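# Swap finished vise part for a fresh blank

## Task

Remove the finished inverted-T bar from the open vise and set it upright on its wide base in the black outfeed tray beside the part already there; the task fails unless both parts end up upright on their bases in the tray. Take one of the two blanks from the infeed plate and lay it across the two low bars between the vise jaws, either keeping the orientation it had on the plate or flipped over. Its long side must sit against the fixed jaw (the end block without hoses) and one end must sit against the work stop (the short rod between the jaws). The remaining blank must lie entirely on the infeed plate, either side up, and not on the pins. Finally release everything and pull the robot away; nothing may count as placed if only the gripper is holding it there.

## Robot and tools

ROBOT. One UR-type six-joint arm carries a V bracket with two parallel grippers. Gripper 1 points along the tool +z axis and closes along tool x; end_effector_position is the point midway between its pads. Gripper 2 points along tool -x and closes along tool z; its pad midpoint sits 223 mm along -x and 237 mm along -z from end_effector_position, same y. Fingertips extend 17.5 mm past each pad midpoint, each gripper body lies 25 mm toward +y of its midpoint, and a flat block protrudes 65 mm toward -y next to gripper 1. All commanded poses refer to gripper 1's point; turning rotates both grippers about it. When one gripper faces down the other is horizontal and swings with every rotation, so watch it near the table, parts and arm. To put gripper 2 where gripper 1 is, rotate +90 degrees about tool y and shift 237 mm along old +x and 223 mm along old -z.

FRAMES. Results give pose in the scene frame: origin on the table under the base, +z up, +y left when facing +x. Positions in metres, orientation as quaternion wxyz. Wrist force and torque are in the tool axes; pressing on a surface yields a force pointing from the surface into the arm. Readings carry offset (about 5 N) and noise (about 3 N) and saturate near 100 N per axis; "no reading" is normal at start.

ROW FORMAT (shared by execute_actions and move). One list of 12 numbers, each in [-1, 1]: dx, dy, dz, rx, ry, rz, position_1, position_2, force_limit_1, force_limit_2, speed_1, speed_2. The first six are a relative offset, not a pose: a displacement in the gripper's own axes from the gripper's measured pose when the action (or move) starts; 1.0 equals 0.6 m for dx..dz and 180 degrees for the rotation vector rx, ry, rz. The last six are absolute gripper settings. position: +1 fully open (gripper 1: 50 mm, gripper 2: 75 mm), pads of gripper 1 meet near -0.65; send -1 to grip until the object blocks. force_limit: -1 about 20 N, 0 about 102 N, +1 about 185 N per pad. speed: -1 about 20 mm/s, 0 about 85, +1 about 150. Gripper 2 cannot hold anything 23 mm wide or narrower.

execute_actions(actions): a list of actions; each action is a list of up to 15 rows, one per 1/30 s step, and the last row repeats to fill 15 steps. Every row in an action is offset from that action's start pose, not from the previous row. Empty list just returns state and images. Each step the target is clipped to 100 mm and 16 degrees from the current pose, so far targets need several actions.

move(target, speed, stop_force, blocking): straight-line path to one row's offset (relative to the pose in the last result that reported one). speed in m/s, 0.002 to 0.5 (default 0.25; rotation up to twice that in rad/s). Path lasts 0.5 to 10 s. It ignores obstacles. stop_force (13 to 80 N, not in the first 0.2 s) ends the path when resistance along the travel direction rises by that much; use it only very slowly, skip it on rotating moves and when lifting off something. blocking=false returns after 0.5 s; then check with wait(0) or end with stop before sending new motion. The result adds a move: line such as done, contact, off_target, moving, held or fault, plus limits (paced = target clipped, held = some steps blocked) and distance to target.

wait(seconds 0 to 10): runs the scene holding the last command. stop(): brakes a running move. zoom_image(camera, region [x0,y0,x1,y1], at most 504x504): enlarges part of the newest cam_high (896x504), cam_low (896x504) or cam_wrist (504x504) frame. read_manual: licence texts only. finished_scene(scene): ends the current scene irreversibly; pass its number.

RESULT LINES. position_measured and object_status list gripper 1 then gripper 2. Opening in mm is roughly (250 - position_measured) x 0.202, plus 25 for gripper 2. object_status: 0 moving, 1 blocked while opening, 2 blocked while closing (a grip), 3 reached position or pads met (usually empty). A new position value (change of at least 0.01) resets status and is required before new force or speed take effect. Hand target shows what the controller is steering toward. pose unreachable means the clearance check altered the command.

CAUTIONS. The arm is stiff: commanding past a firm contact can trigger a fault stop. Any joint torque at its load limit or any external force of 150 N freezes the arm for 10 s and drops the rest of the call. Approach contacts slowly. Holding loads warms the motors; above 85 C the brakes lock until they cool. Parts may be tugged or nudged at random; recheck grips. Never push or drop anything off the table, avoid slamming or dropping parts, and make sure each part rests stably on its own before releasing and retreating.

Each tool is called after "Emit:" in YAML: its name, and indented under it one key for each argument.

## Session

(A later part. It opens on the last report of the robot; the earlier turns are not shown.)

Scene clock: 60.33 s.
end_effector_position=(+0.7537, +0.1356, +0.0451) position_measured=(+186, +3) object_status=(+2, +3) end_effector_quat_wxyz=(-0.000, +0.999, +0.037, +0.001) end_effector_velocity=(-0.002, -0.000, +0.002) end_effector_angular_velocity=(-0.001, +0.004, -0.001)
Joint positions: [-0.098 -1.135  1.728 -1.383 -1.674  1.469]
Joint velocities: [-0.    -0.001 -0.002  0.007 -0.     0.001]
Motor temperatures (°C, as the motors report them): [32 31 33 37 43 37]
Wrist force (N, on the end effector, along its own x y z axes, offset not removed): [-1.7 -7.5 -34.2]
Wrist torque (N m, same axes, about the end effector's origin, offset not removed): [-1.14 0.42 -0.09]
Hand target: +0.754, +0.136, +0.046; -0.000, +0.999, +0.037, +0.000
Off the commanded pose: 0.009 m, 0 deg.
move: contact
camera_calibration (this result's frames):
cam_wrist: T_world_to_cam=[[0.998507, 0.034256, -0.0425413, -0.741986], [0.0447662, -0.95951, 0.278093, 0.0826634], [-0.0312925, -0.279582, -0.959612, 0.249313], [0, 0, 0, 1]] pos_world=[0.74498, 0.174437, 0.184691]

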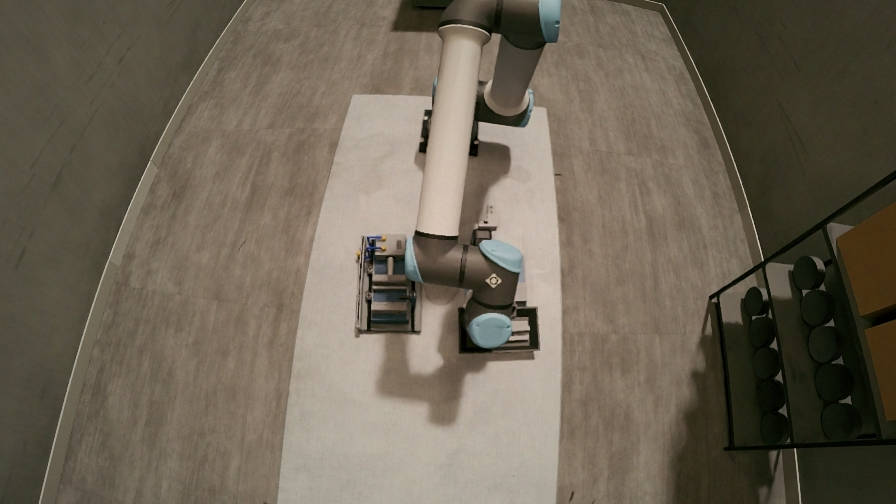

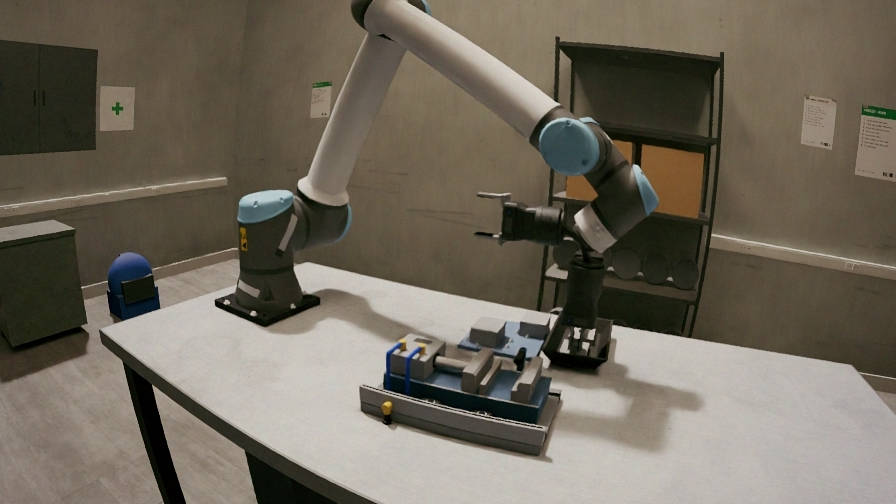

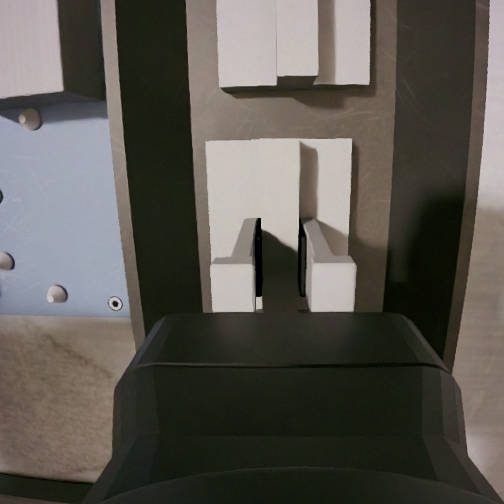

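Emit:
execute_actions:
  actions:
    - [[0,0,-0.002,0,0,0,0.4,1,0,0,0,0]]
    - [[0,0,0,0,0,0,0.4,1,0,0,0,0]]

Emit:
move:
  target: [0,0,-0.43,0,0,0,0.4,1,0,0,0,0]

Emit:
move:
  target: [0.208,-0.138,-0.097,0,0.5,0,0.4,1,0,0,0,0]

Scene clock: 75.77 s.
end_effector_position=(+0.7538, +0.1356, +0.0463) position_measured=(+92, +3) object_status=(+3, +3) end_effector_quat_wxyz=(+0.000, +0.999, +0.037, +0.001) end_effector_velocity=(+0.000, +0.000, -0.000) end_effector_angular_velocity=(+0.001, -0.001, +0.001)
Joint positions: [-0.097 -1.136  1.728 -1.381 -1.674  1.469]
Joint velocities: [ 0.    -0.     0.    -0.001 -0.    -0.001]
Motor temperatures (°C, as the motors report them): [32 31 33 37 43 37]
Wrist force (N, on the end effector, along its own x y z axes, offset not removed): [1.7 -3.6 -3.4]
Wrist torque (N m, same axes, about the end effector's origin, offset not removed): [-0.99 -0.24 -0.40]
Hand target: +0.754, +0.136, +0.046; +0.000, +0.999, +0.037, +0.001
Off the commanded pose: 0.000 m, 0 deg.
camera_calibration (this result's frames):
cam_wrist: T_world_to_cam=[[0.998516, 0.0341414, -0.0424265, -0.741976], [0.0446244, -0.959514, 0.278105, 0.0824502], [-0.031214, -0.279586, -0.959613, 0.250413], [0, 0, 0, 1]] pos_world=[0.745012, 0.174456, 0.185891]

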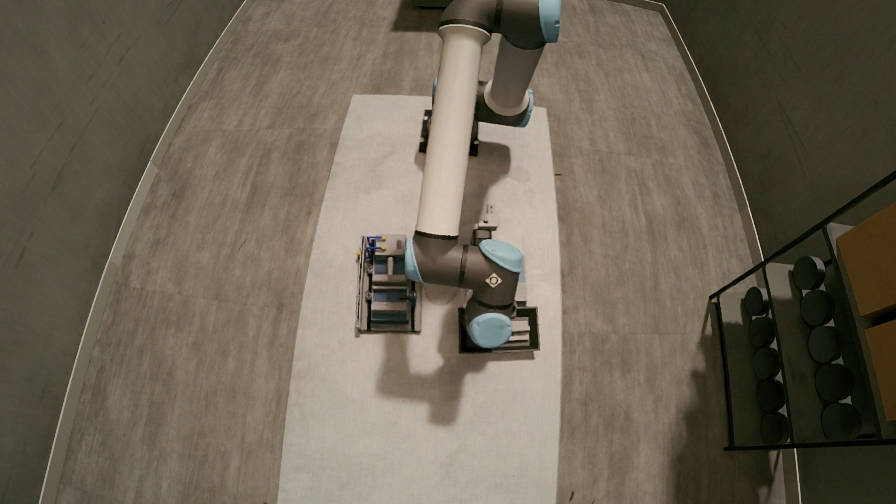

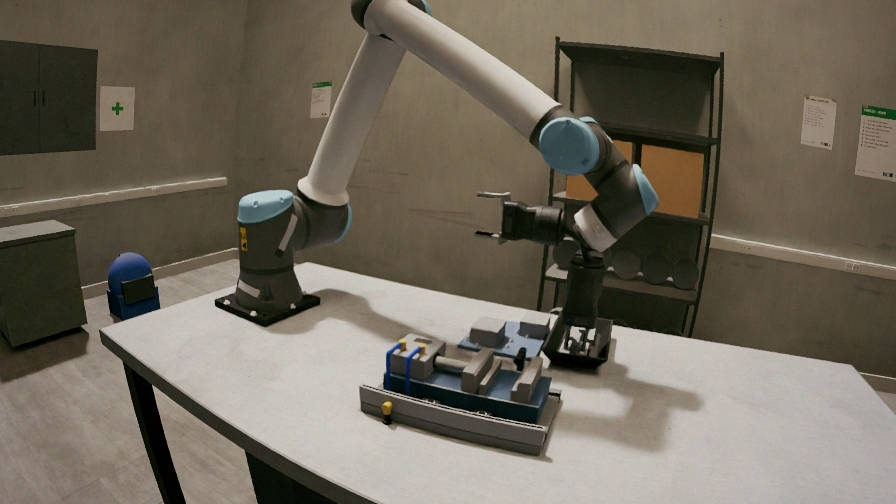

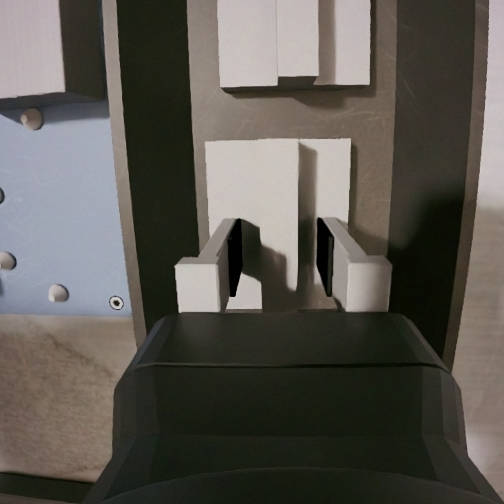

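Scene clock: 77.40 s.
end_effector_position=(+0.7536, +0.1355, +0.3040) position_measured=(+92, +3) object_status=(+3, +3) end_effector_quat_wxyz=(-0.000, +0.999, +0.037, +0.001) end_effector_velocity=(+0.000, -0.000, +0.003) end_effector_angular_velocity=(-0.001, -0.002, -0.000)
Joint positions: [-0.097 -1.291  1.456 -0.955 -1.674  1.47 ]
Joint velocities: [-0.    -0.001 -0.004  0.003 -0.     0.001]
Motor temperatures (°C, as the motors report them): [32 31 33 37 43 37]
Wrist force (N, on the end effector, along its own x y z axes, offset not removed): [1.5 -4.8 -1.8]
Wrist torque (N m, same axes, about the end effector's origin, offset not removed): [-1.28 -0.16 -0.49]
Hand target: +0.754, +0.136, +0.304; +0.000, +0.999, +0.037, +0.001
Off the commanded pose: 0.000 m, 0 deg.
move: done
camera_calibration (this result's frames):
cam_wrist: T_world_to_cam=[[0.99852, 0.0341641, -0.0423111, -0.730865], [0.0446129, -0.959523, 0.278075, 0.010702], [-0.0310982, -0.279552, -0.959627, 0.497637], [0, 0, 0, 1]] pos_world=[0.744782, 0.174353, 0.443646]

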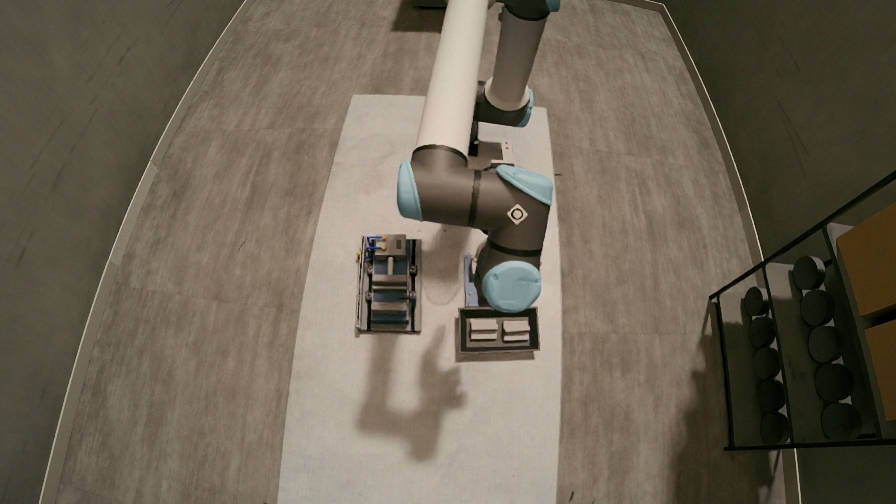

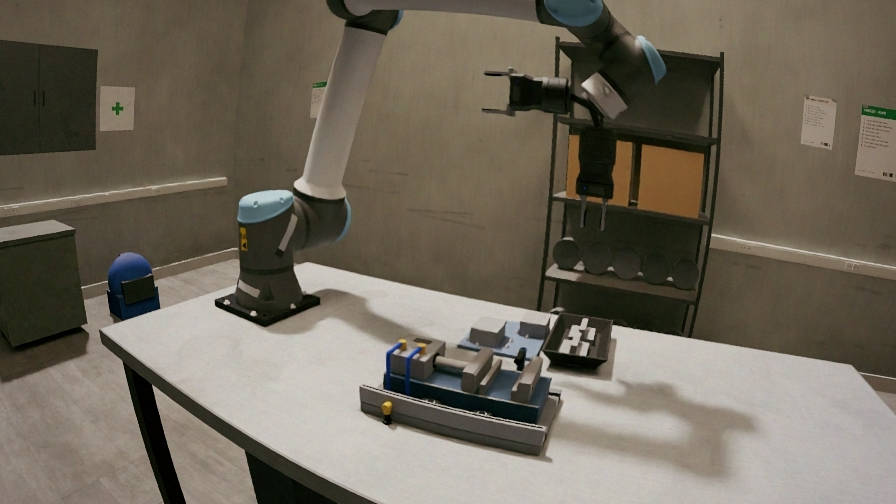

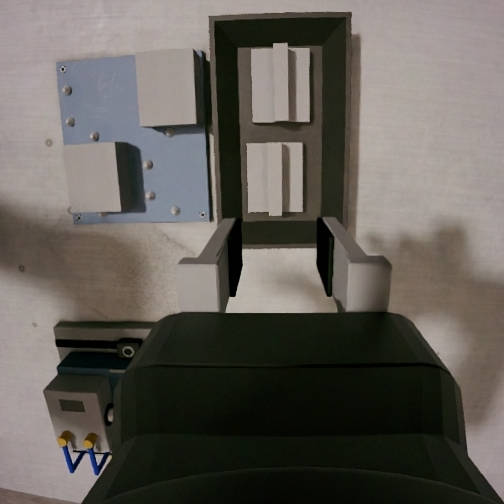

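Scene clock: 81.10 s.
end_effector_position=(+0.8710, +0.2274, +0.3626) position_measured=(+92, +3) object_status=(+3, +3) end_effector_quat_wxyz=(-0.027, +0.707, +0.026, +0.707) end_effector_velocity=(+0.002, +0.000, -0.000) end_effector_angular_velocity=(+0.000, -0.012, -0.000)
Joint positions: [-0.017 -1.355  2.262 -3.259 -1.525  1.524]
Joint velocities: [ 0.001  0.012 -0.001 -0.023 -0.001  0.001]
Motor temperatures (°C, as the motors report them): [32 31 33 37 43 37]
Wrist force (N, on the end effector, along its own x y z axes, offset not removed): [-1.6 -3.6 2.8]
Wrist torque (N m, same axes, about the end effector's origin, offset not removed): [-0.78 0.64 -0.20]
Hand target: +0.871, +0.227, +0.363; -0.027, +0.706, +0.026, +0.707
Off the commanded pose: 0.001 m, 0 deg.
move: done
camera_calibration (this result's frames):
cam_wrist: T_world_to_cam=[[0.0469129, -0.0381976, 0.998168, -0.380714], [-0.205074, -0.978352, -0.027801, 0.410018], [0.977622, -0.203394, -0.0537306, -0.641198], [0, 0, 0, 1]] pos_world=[0.728793, 0.256184, 0.356963]

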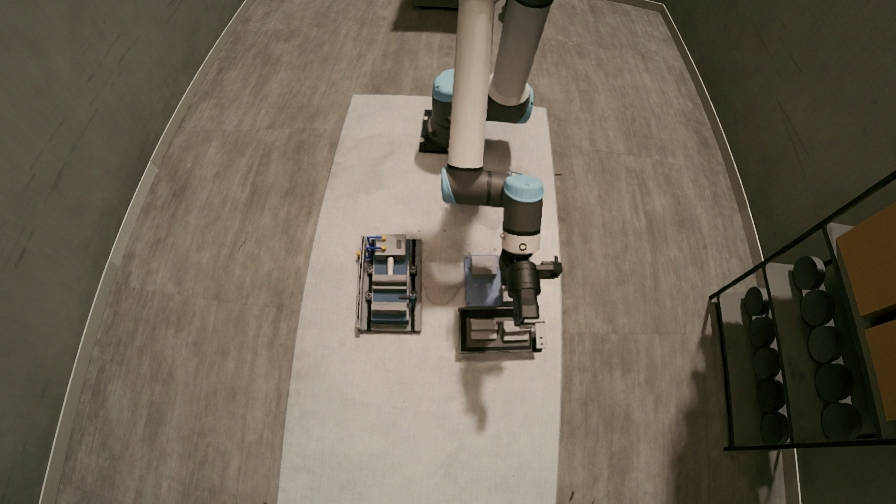

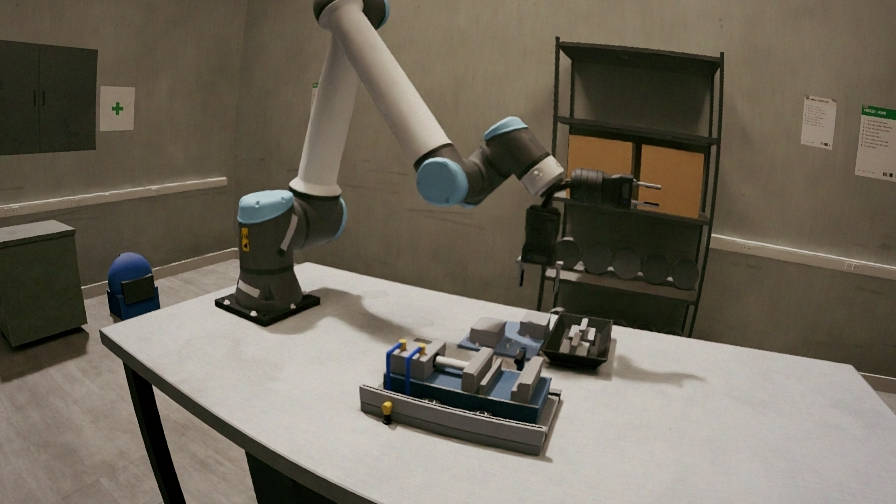

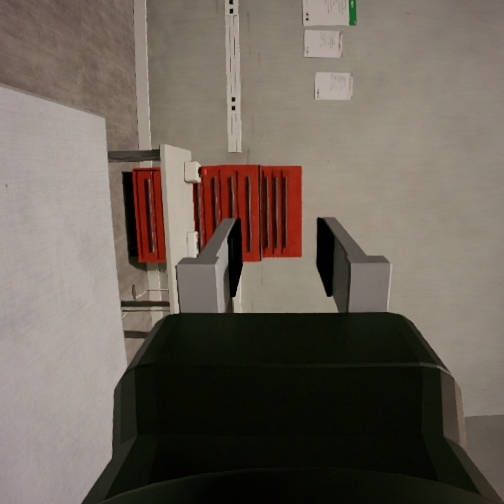

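Emit:
move:
  target: [-0.09,-0.025,0,0,0,0,0.4,1,0,0,0,0]
  speed: 0.1

Emit:
zoom_image:
  camera: "cam_low"
  region: [440, 250, 640, 380]

Emit:
zoom_image:
  camera: "cam_high"
  region: [440, 220, 600, 340]

Scene clock: 89.23 s.
end_effector_position=(+0.8698, +0.2423, +0.3089) position_measured=(+92, +3) object_status=(+3, +3) end_effector_quat_wxyz=(-0.027, +0.707, +0.026, +0.707) end_effector_velocity=(-0.000, +0.000, -0.000) end_effector_angular_velocity=(+0.001, -0.003, -0.001)
Joint positions: [ 0.009 -1.257  2.28  -3.376 -1.543  1.543]
Joint velocities: [ 0.001  0.003  0.    -0.006 -0.001  0.002]
Motor temperatures (°C, as the motors report them): [32 31 33 37 43 37]
Wrist force (N, on the end effector, along its own x y z axes, offset not removed): [-1.2 -0.2 -0.3]
Wrist torque (N m, same axes, about the end effector's origin, offset not removed): [-0.20 0.41 -0.29]
Hand target: +0.870, +0.242, +0.309; -0.027, +0.707, +0.026, +0.707
Off the commanded pose: 0.000 m, 0 deg.
move: done
camera_calibration (this result's frames):
cam_wrist: T_world_to_cam=[[0.0469753, -0.0382074, 0.998165, -0.32654], [-0.205058, -0.978355, -0.0277987, 0.422846], [0.977622, -0.203376, -0.0537933, -0.63989], [0, 0, 0, 1]] pos_world=[0.727617, 0.271079, 0.303274]

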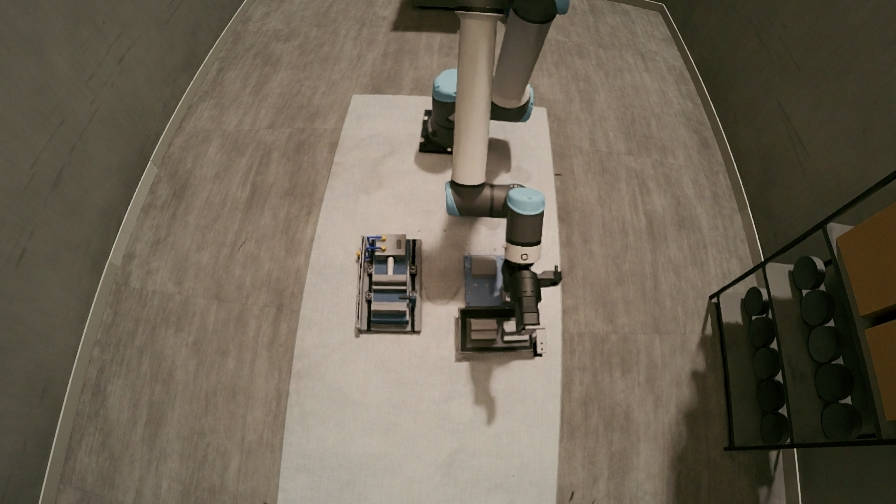

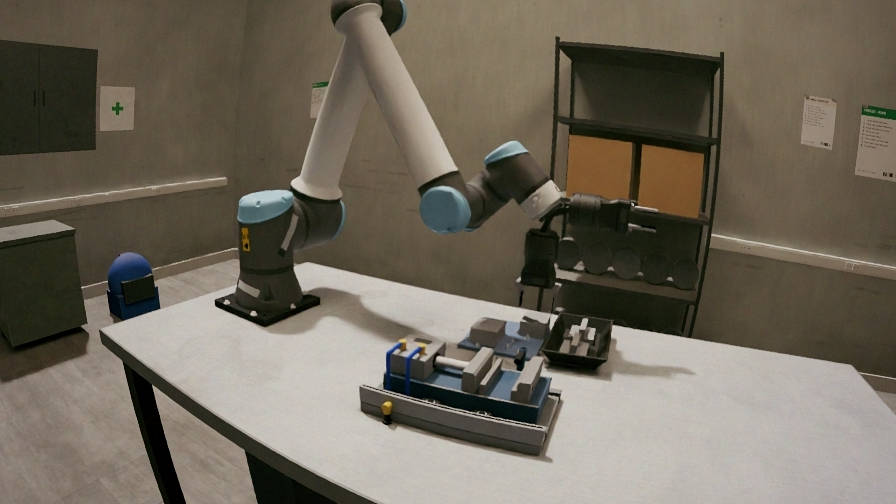

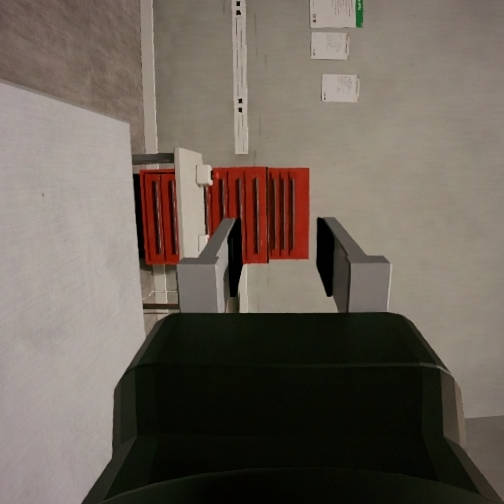

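Region (440, 250, 640, 380) of cam_low's 896x504 image, scaled by 2.520, with more detail than that image has; it fills the top 328 rows of this view, and the rest is white.

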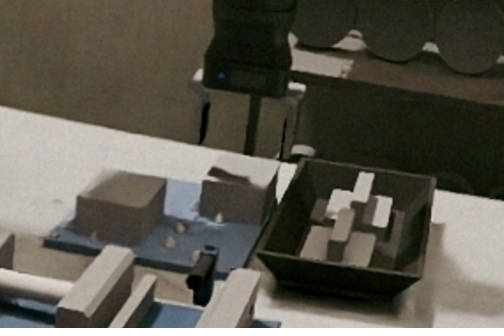

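Region (440, 220, 600, 340) of cam_high's 896x504 image, scaled by 3.150, with more detail than that image has; it fills the top 378 rows of this view, and the rest is white.

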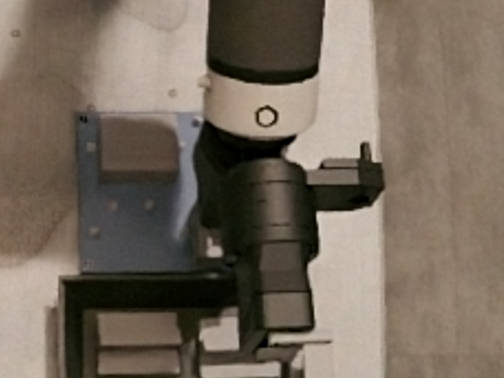

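Emit:
move:
  target: [-0.065,0,0,0,0,0,0.4,1,0,0,0,0]
  speed: 0.015
  stop_force: 15

Emit:
zoom_image:
  camera: "cam_low"
  region: [440, 250, 640, 380]

Scene clock: 96.47 s.
end_effector_position=(+0.8698, +0.2423, +0.2701) position_measured=(+92, +3) object_status=(+3, +3) end_effector_quat_wxyz=(-0.027, +0.707, +0.026, +0.707) end_effector_velocity=(+0.000, +0.000, -0.002) end_effector_angular_velocity=(+0.000, -0.001, -0.000)
Joint positions: [ 0.009 -1.183  2.291 -3.461 -1.543  1.543]
Joint velocities: [ 0.     0.005  0.    -0.006  0.     0.   ]
Motor temperatures (°C, as the motors report them): [32 31 33 37 43 37]
Wrist force (N, on the end effector, along its own x y z axes, offset not removed): [-2.2 1.4 -4.1]
Wrist torque (N m, same axes, about the end effector's origin, offset not removed): [0.06 0.58 -0.22]
Hand target: +0.870, +0.242, +0.270; -0.027, +0.707, +0.026, +0.707
Off the commanded pose: 0.000 m, 0 deg.
move: done
camera_calibration (this result's frames):
cam_wrist: T_world_to_cam=[[0.047008, -0.0382045, 0.998164, -0.287907], [-0.205059, -0.978355, -0.0277892, 0.421776], [0.97762, -0.203376, -0.0538247, -0.641936], [0, 0, 0, 1]] pos_world=[0.727592, 0.271092, 0.264547]

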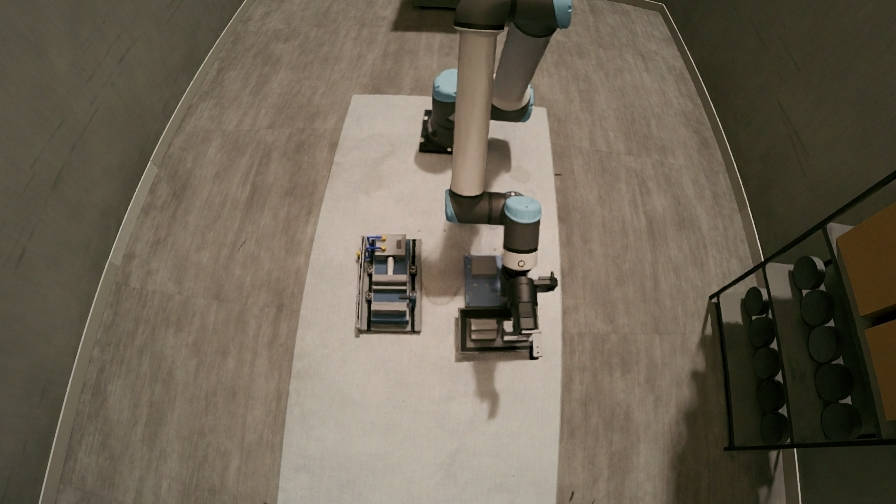

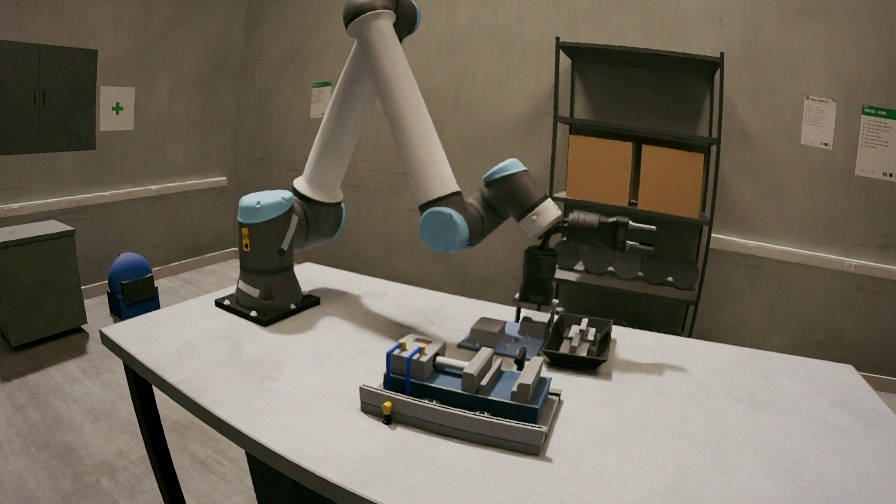

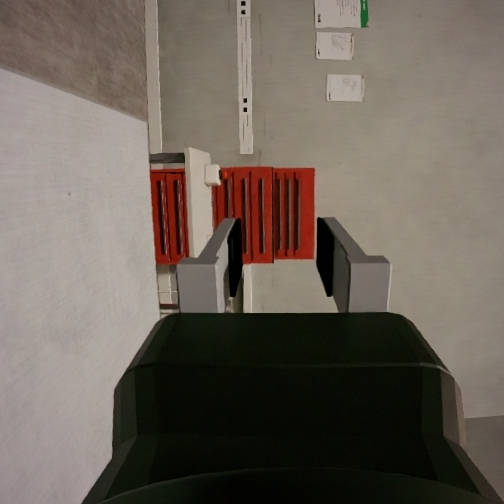

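Region (440, 250, 640, 380) of cam_low's 896x504 image, scaled by 2.520, with more detail than that image has; it fills the top 328 rows of this view, and the rest is white.

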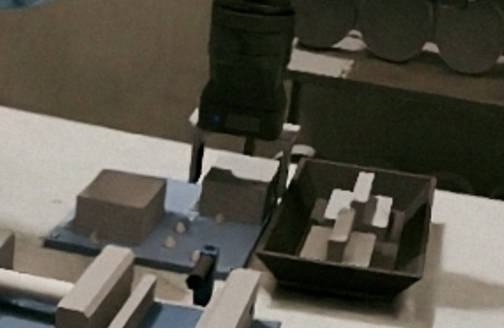

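Emit:
move:
  target: [0.06,0,0,0,0,0,0.4,1,0,0,0,0]
  speed: 0.05

Emit:
execute_actions:
  actions:
    - [[0,0,0,0,0,0,0.4,-0.3,0,0,0,0]]

Emit:
move:
  target: [-0.06,0,0,0,0,0,0.4,-0.3,0,0,0,0]
  speed: 0.01
  stop_force: 13

Scene clock: 102.17 s.
end_effector_position=(+0.8698, +0.2423, +0.3059) position_measured=(+92, +3) object_status=(+3, +3) end_effector_quat_wxyz=(-0.027, +0.707, +0.026, +0.707) end_effector_velocity=(+0.000, +0.000, -0.001) end_effector_angular_velocity=(+0.000, +0.005, -0.000)
Joint positions: [ 0.009 -1.251  2.281 -3.383 -1.543  1.543]
Joint velocities: [ 0.    -0.002 -0.     0.007 -0.     0.001]
Motor temperatures (°C, as the motors report them): [32 31 33 37 43 37]
Wrist force (N, on the end effector, along its own x y z axes, offset not removed): [5.3 1.6 1.1]
Wrist torque (N m, same axes, about the end effector's origin, offset not removed): [0.24 -1.13 -0.48]
Hand target: +0.870, +0.242, +0.306; -0.027, +0.707, +0.026, +0.707
Off the commanded pose: 0.000 m, 0 deg.
move: done
camera_calibration (this result's frames):
cam_wrist: T_world_to_cam=[[0.0469777, -0.0382042, 0.998165, -0.323585], [-0.205009, -0.978365, -0.0277978, 0.422724], [0.977632, -0.203327, -0.0537936, -0.640061], [0, 0, 0, 1]] pos_world=[0.727608, 0.271075, 0.300311]

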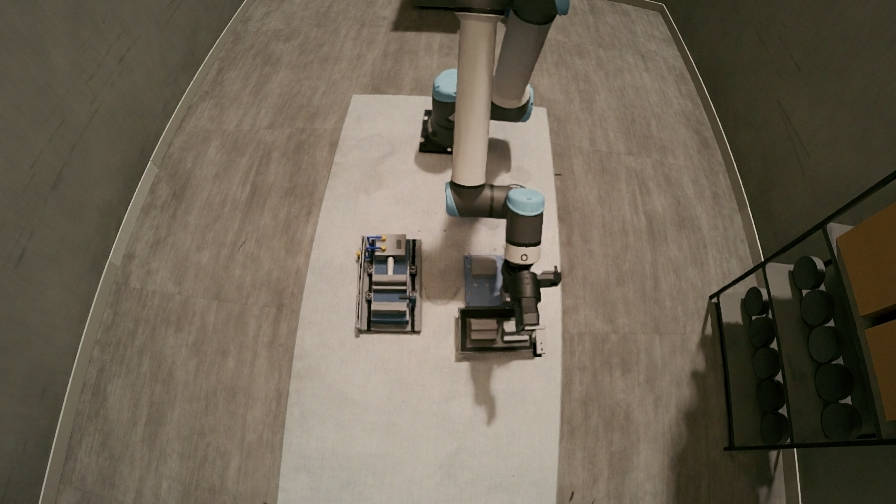

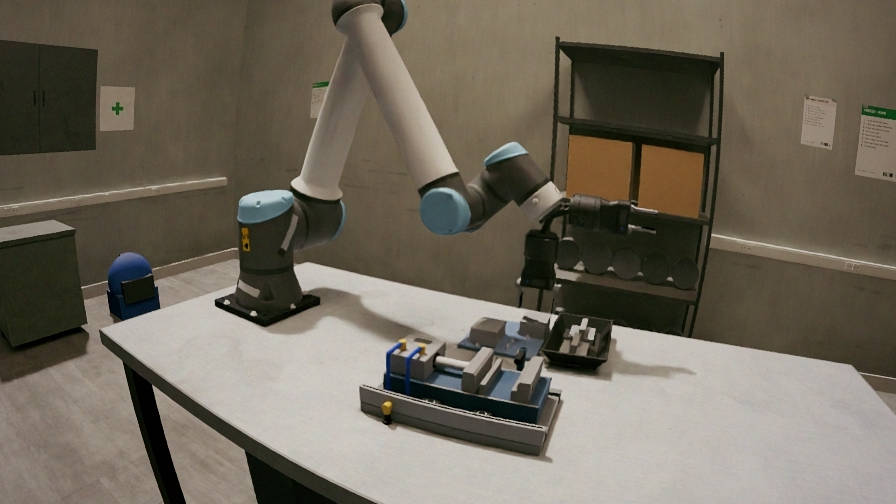

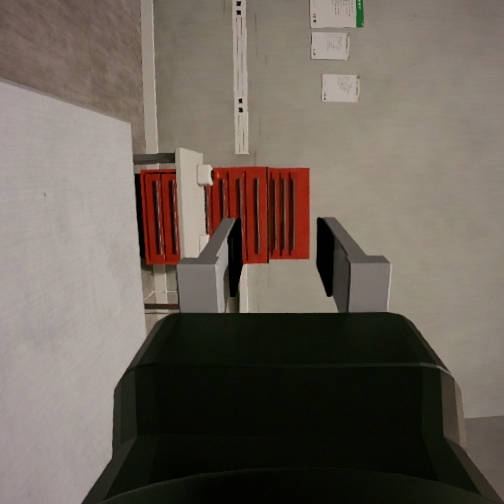

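Scene clock: 102.67 s.
end_effector_position=(+0.8698, +0.2423, +0.3060) position_measured=(+92, +197) object_status=(+3, +0) end_effector_quat_wxyz=(-0.027, +0.707, +0.026, +0.707) end_effector_velocity=(-0.000, +0.000, +0.000) end_effector_angular_velocity=(+0.001, +0.000, -0.000)
Joint positions: [ 0.009 -1.251  2.281 -3.383 -1.543  1.543]
Joint velocities: [ 0.    -0.001  0.     0.001 -0.     0.001]
Motor temperatures (°C, as the motors report them): [32 31 33 37 43 37]
Wrist force (N, on the end effector, along its own x y z axes, offset not removed): [-0.8 -2.9 -4.6]
Wrist torque (N m, same axes, about the end effector's origin, offset not removed): [-0.72 0.34 -0.35]
Hand target: +0.870, +0.242, +0.306; -0.027, +0.707, +0.026, +0.707
Off the commanded pose: 0.000 m, 0 deg.
camera_calibration (this result's frames):
cam_wrist: T_world_to_cam=[[0.0469941, -0.0382032, 0.998164, -0.32367], [-0.205003, -0.978367, -0.0277938, 0.422726], [0.977633, -0.20332, -0.0538092, -0.640054], [0, 0, 0, 1]] pos_world=[0.727608, 0.271079, 0.300385]

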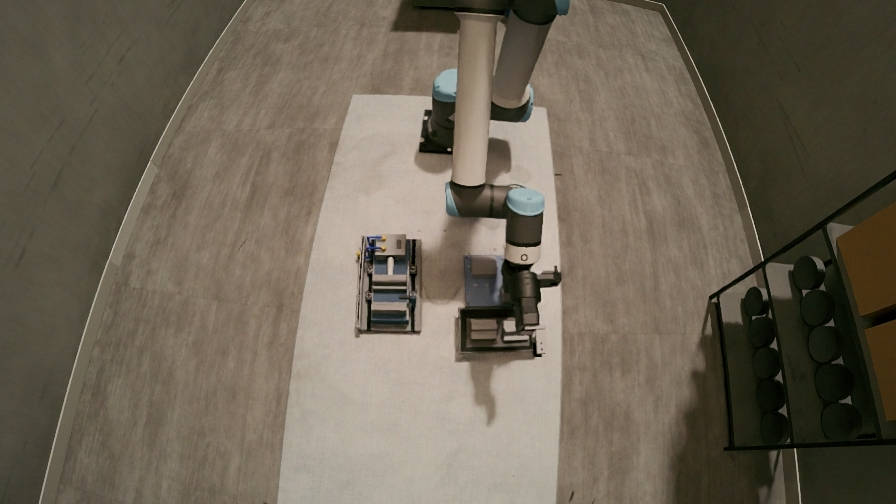

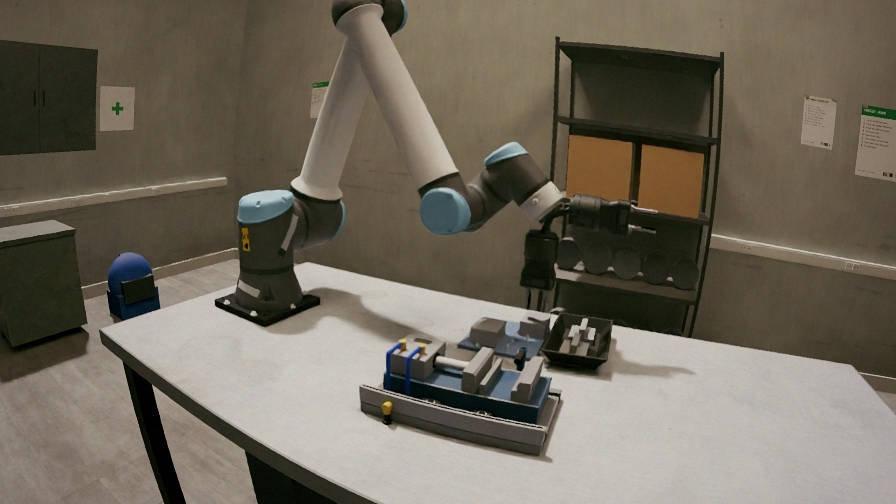

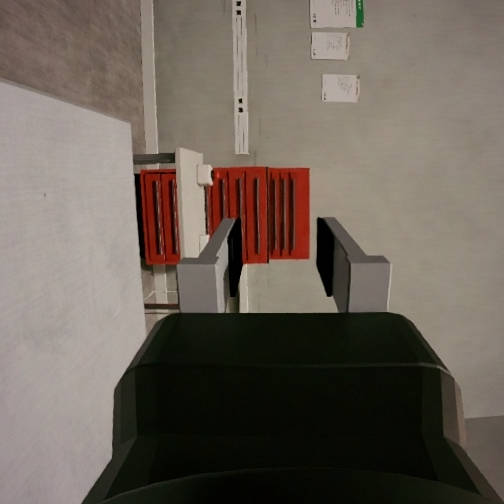

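Scene clock: 105.13 s.
end_effector_position=(+0.8698, +0.2423, +0.2854) position_measured=(+92, +198) object_status=(+3, +3) end_effector_quat_wxyz=(-0.027, +0.706, +0.026, +0.707) end_effector_velocity=(-0.000, -0.000, -0.002) end_effector_angular_velocity=(-0.000, +0.009, -0.000)
Joint positions: [ 0.009 -1.213  2.288 -3.428 -1.543  1.543]
Joint velocities: [-0.    -0.004  0.     0.012 -0.     0.   ]
Motor temperatures (°C, as the motors report them): [32 31 33 37 43 37]
Wrist force (N, on the end effector, along its own x y z axes, offset not removed): [19.2 -0.6 8.3]
Wrist torque (N m, same axes, about the end effector's origin, offset not removed): [-0.14 -1.80 -0.23]
Hand target: +0.870, +0.242, +0.286; -0.027, +0.707, +0.026, +0.707
Off the commanded pose: 0.015 m, 0 deg.
move: contact
camera_calibration (this result's frames):
cam_wrist: T_world_to_cam=[[0.046593, -0.0382388, 0.998182, -0.302808], [-0.205001, -0.978364, -0.0279106, 0.422201], [0.977652, -0.203328, -0.0534239, -0.641289], [0, 0, 0, 1]] pos_world=[0.727618, 0.271095, 0.279781]

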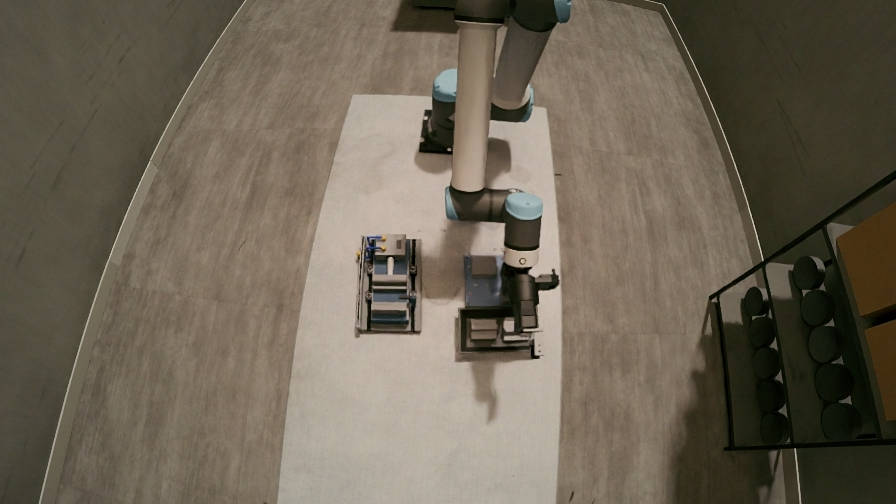

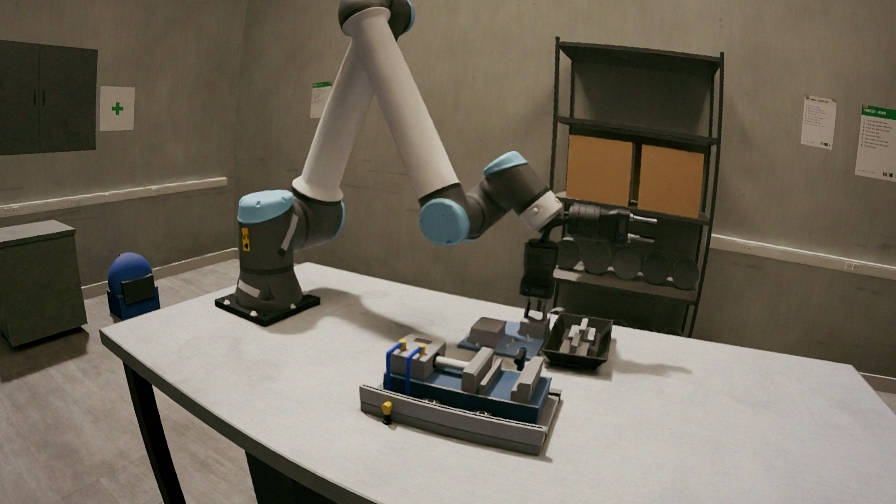

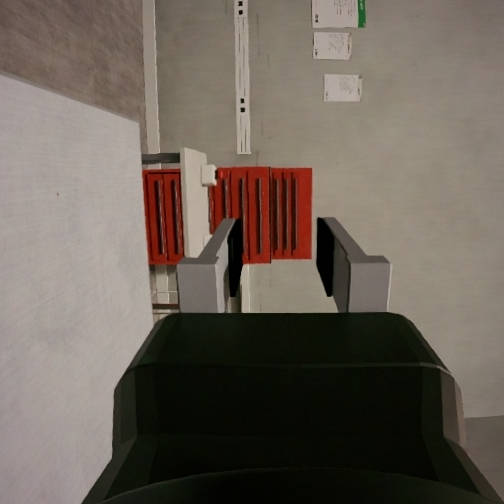

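Emit:
execute_actions:
  actions:
    - [[0.01,0,0,0,0,0,0.4,1,0,0,0,0]]
    - [[0,0,0,0,0,0,0.4,1,0,0,0,0]]
    - [[-0.028,0,0,0,0,0,0.4,1,0,0,0,0]]
    - [[0,0,0,0,0,0,0.4,1,0,0,0,0]]
    - [[0,0,0,0,0,0,0.4,-1,0,0.5,0,0]]
    - [[0,0,0,0,0,0,0.4,-1,0,0.5,0,0]]

Scene clock: 111.37 s.
end_effector_position=(+0.8699, +0.2424, +0.2751) position_measured=(+92, +86) object_status=(+3, +2) end_effector_quat_wxyz=(-0.027, +0.706, +0.026, +0.707) end_effector_velocity=(-0.000, -0.000, -0.001) end_effector_angular_velocity=(+0.000, +0.001, -0.000)
Joint positions: [ 0.009 -1.192  2.29  -3.452 -1.543  1.543]
Joint velocities: [-0.     0.     0.     0.001  0.     0.   ]
Motor temperatures (°C, as the motors report them): [32 31 33 37 43 37]
Wrist force (N, on the end effector, along its own x y z axes, offset not removed): [-4.1 -10.2 29.8]
Wrist torque (N m, same axes, about the end effector's origin, offset not removed): [-2.39 9.48 1.68]
Hand target: +0.870, +0.242, +0.275; -0.027, +0.706, +0.026, +0.707
Off the commanded pose: 0.000 m, 0 deg.
camera_calibration (this result's frames):
cam_wrist: T_world_to_cam=[[0.0461, -0.0382305, 0.998205, -0.292068], [-0.205012, -0.978359, -0.0280024, 0.421981], [0.977673, -0.203353, -0.05294, -0.642105], [0, 0, 0, 1]] pos_world=[0.727744, 0.271109, 0.269367]

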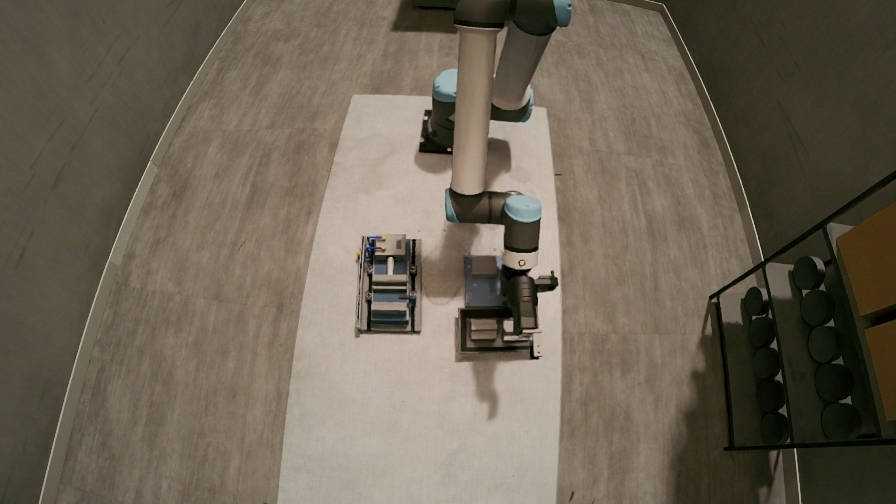

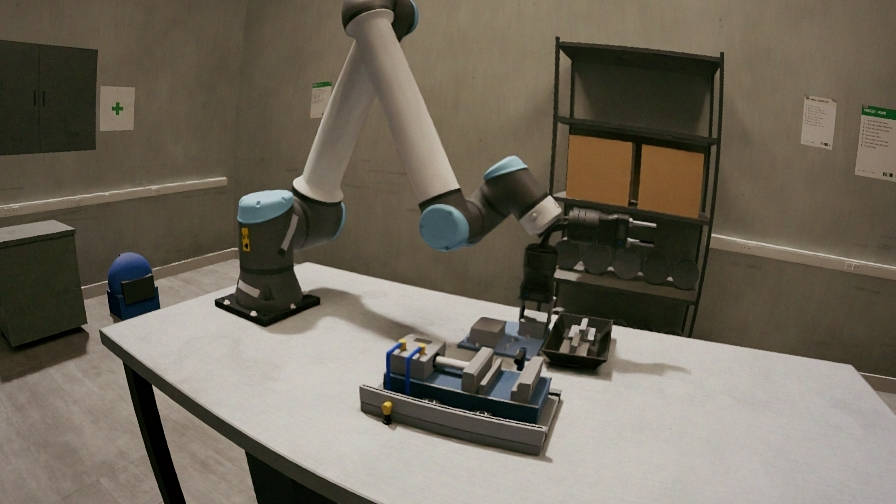

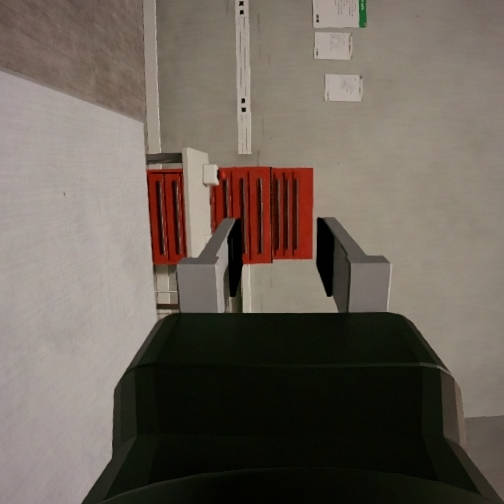

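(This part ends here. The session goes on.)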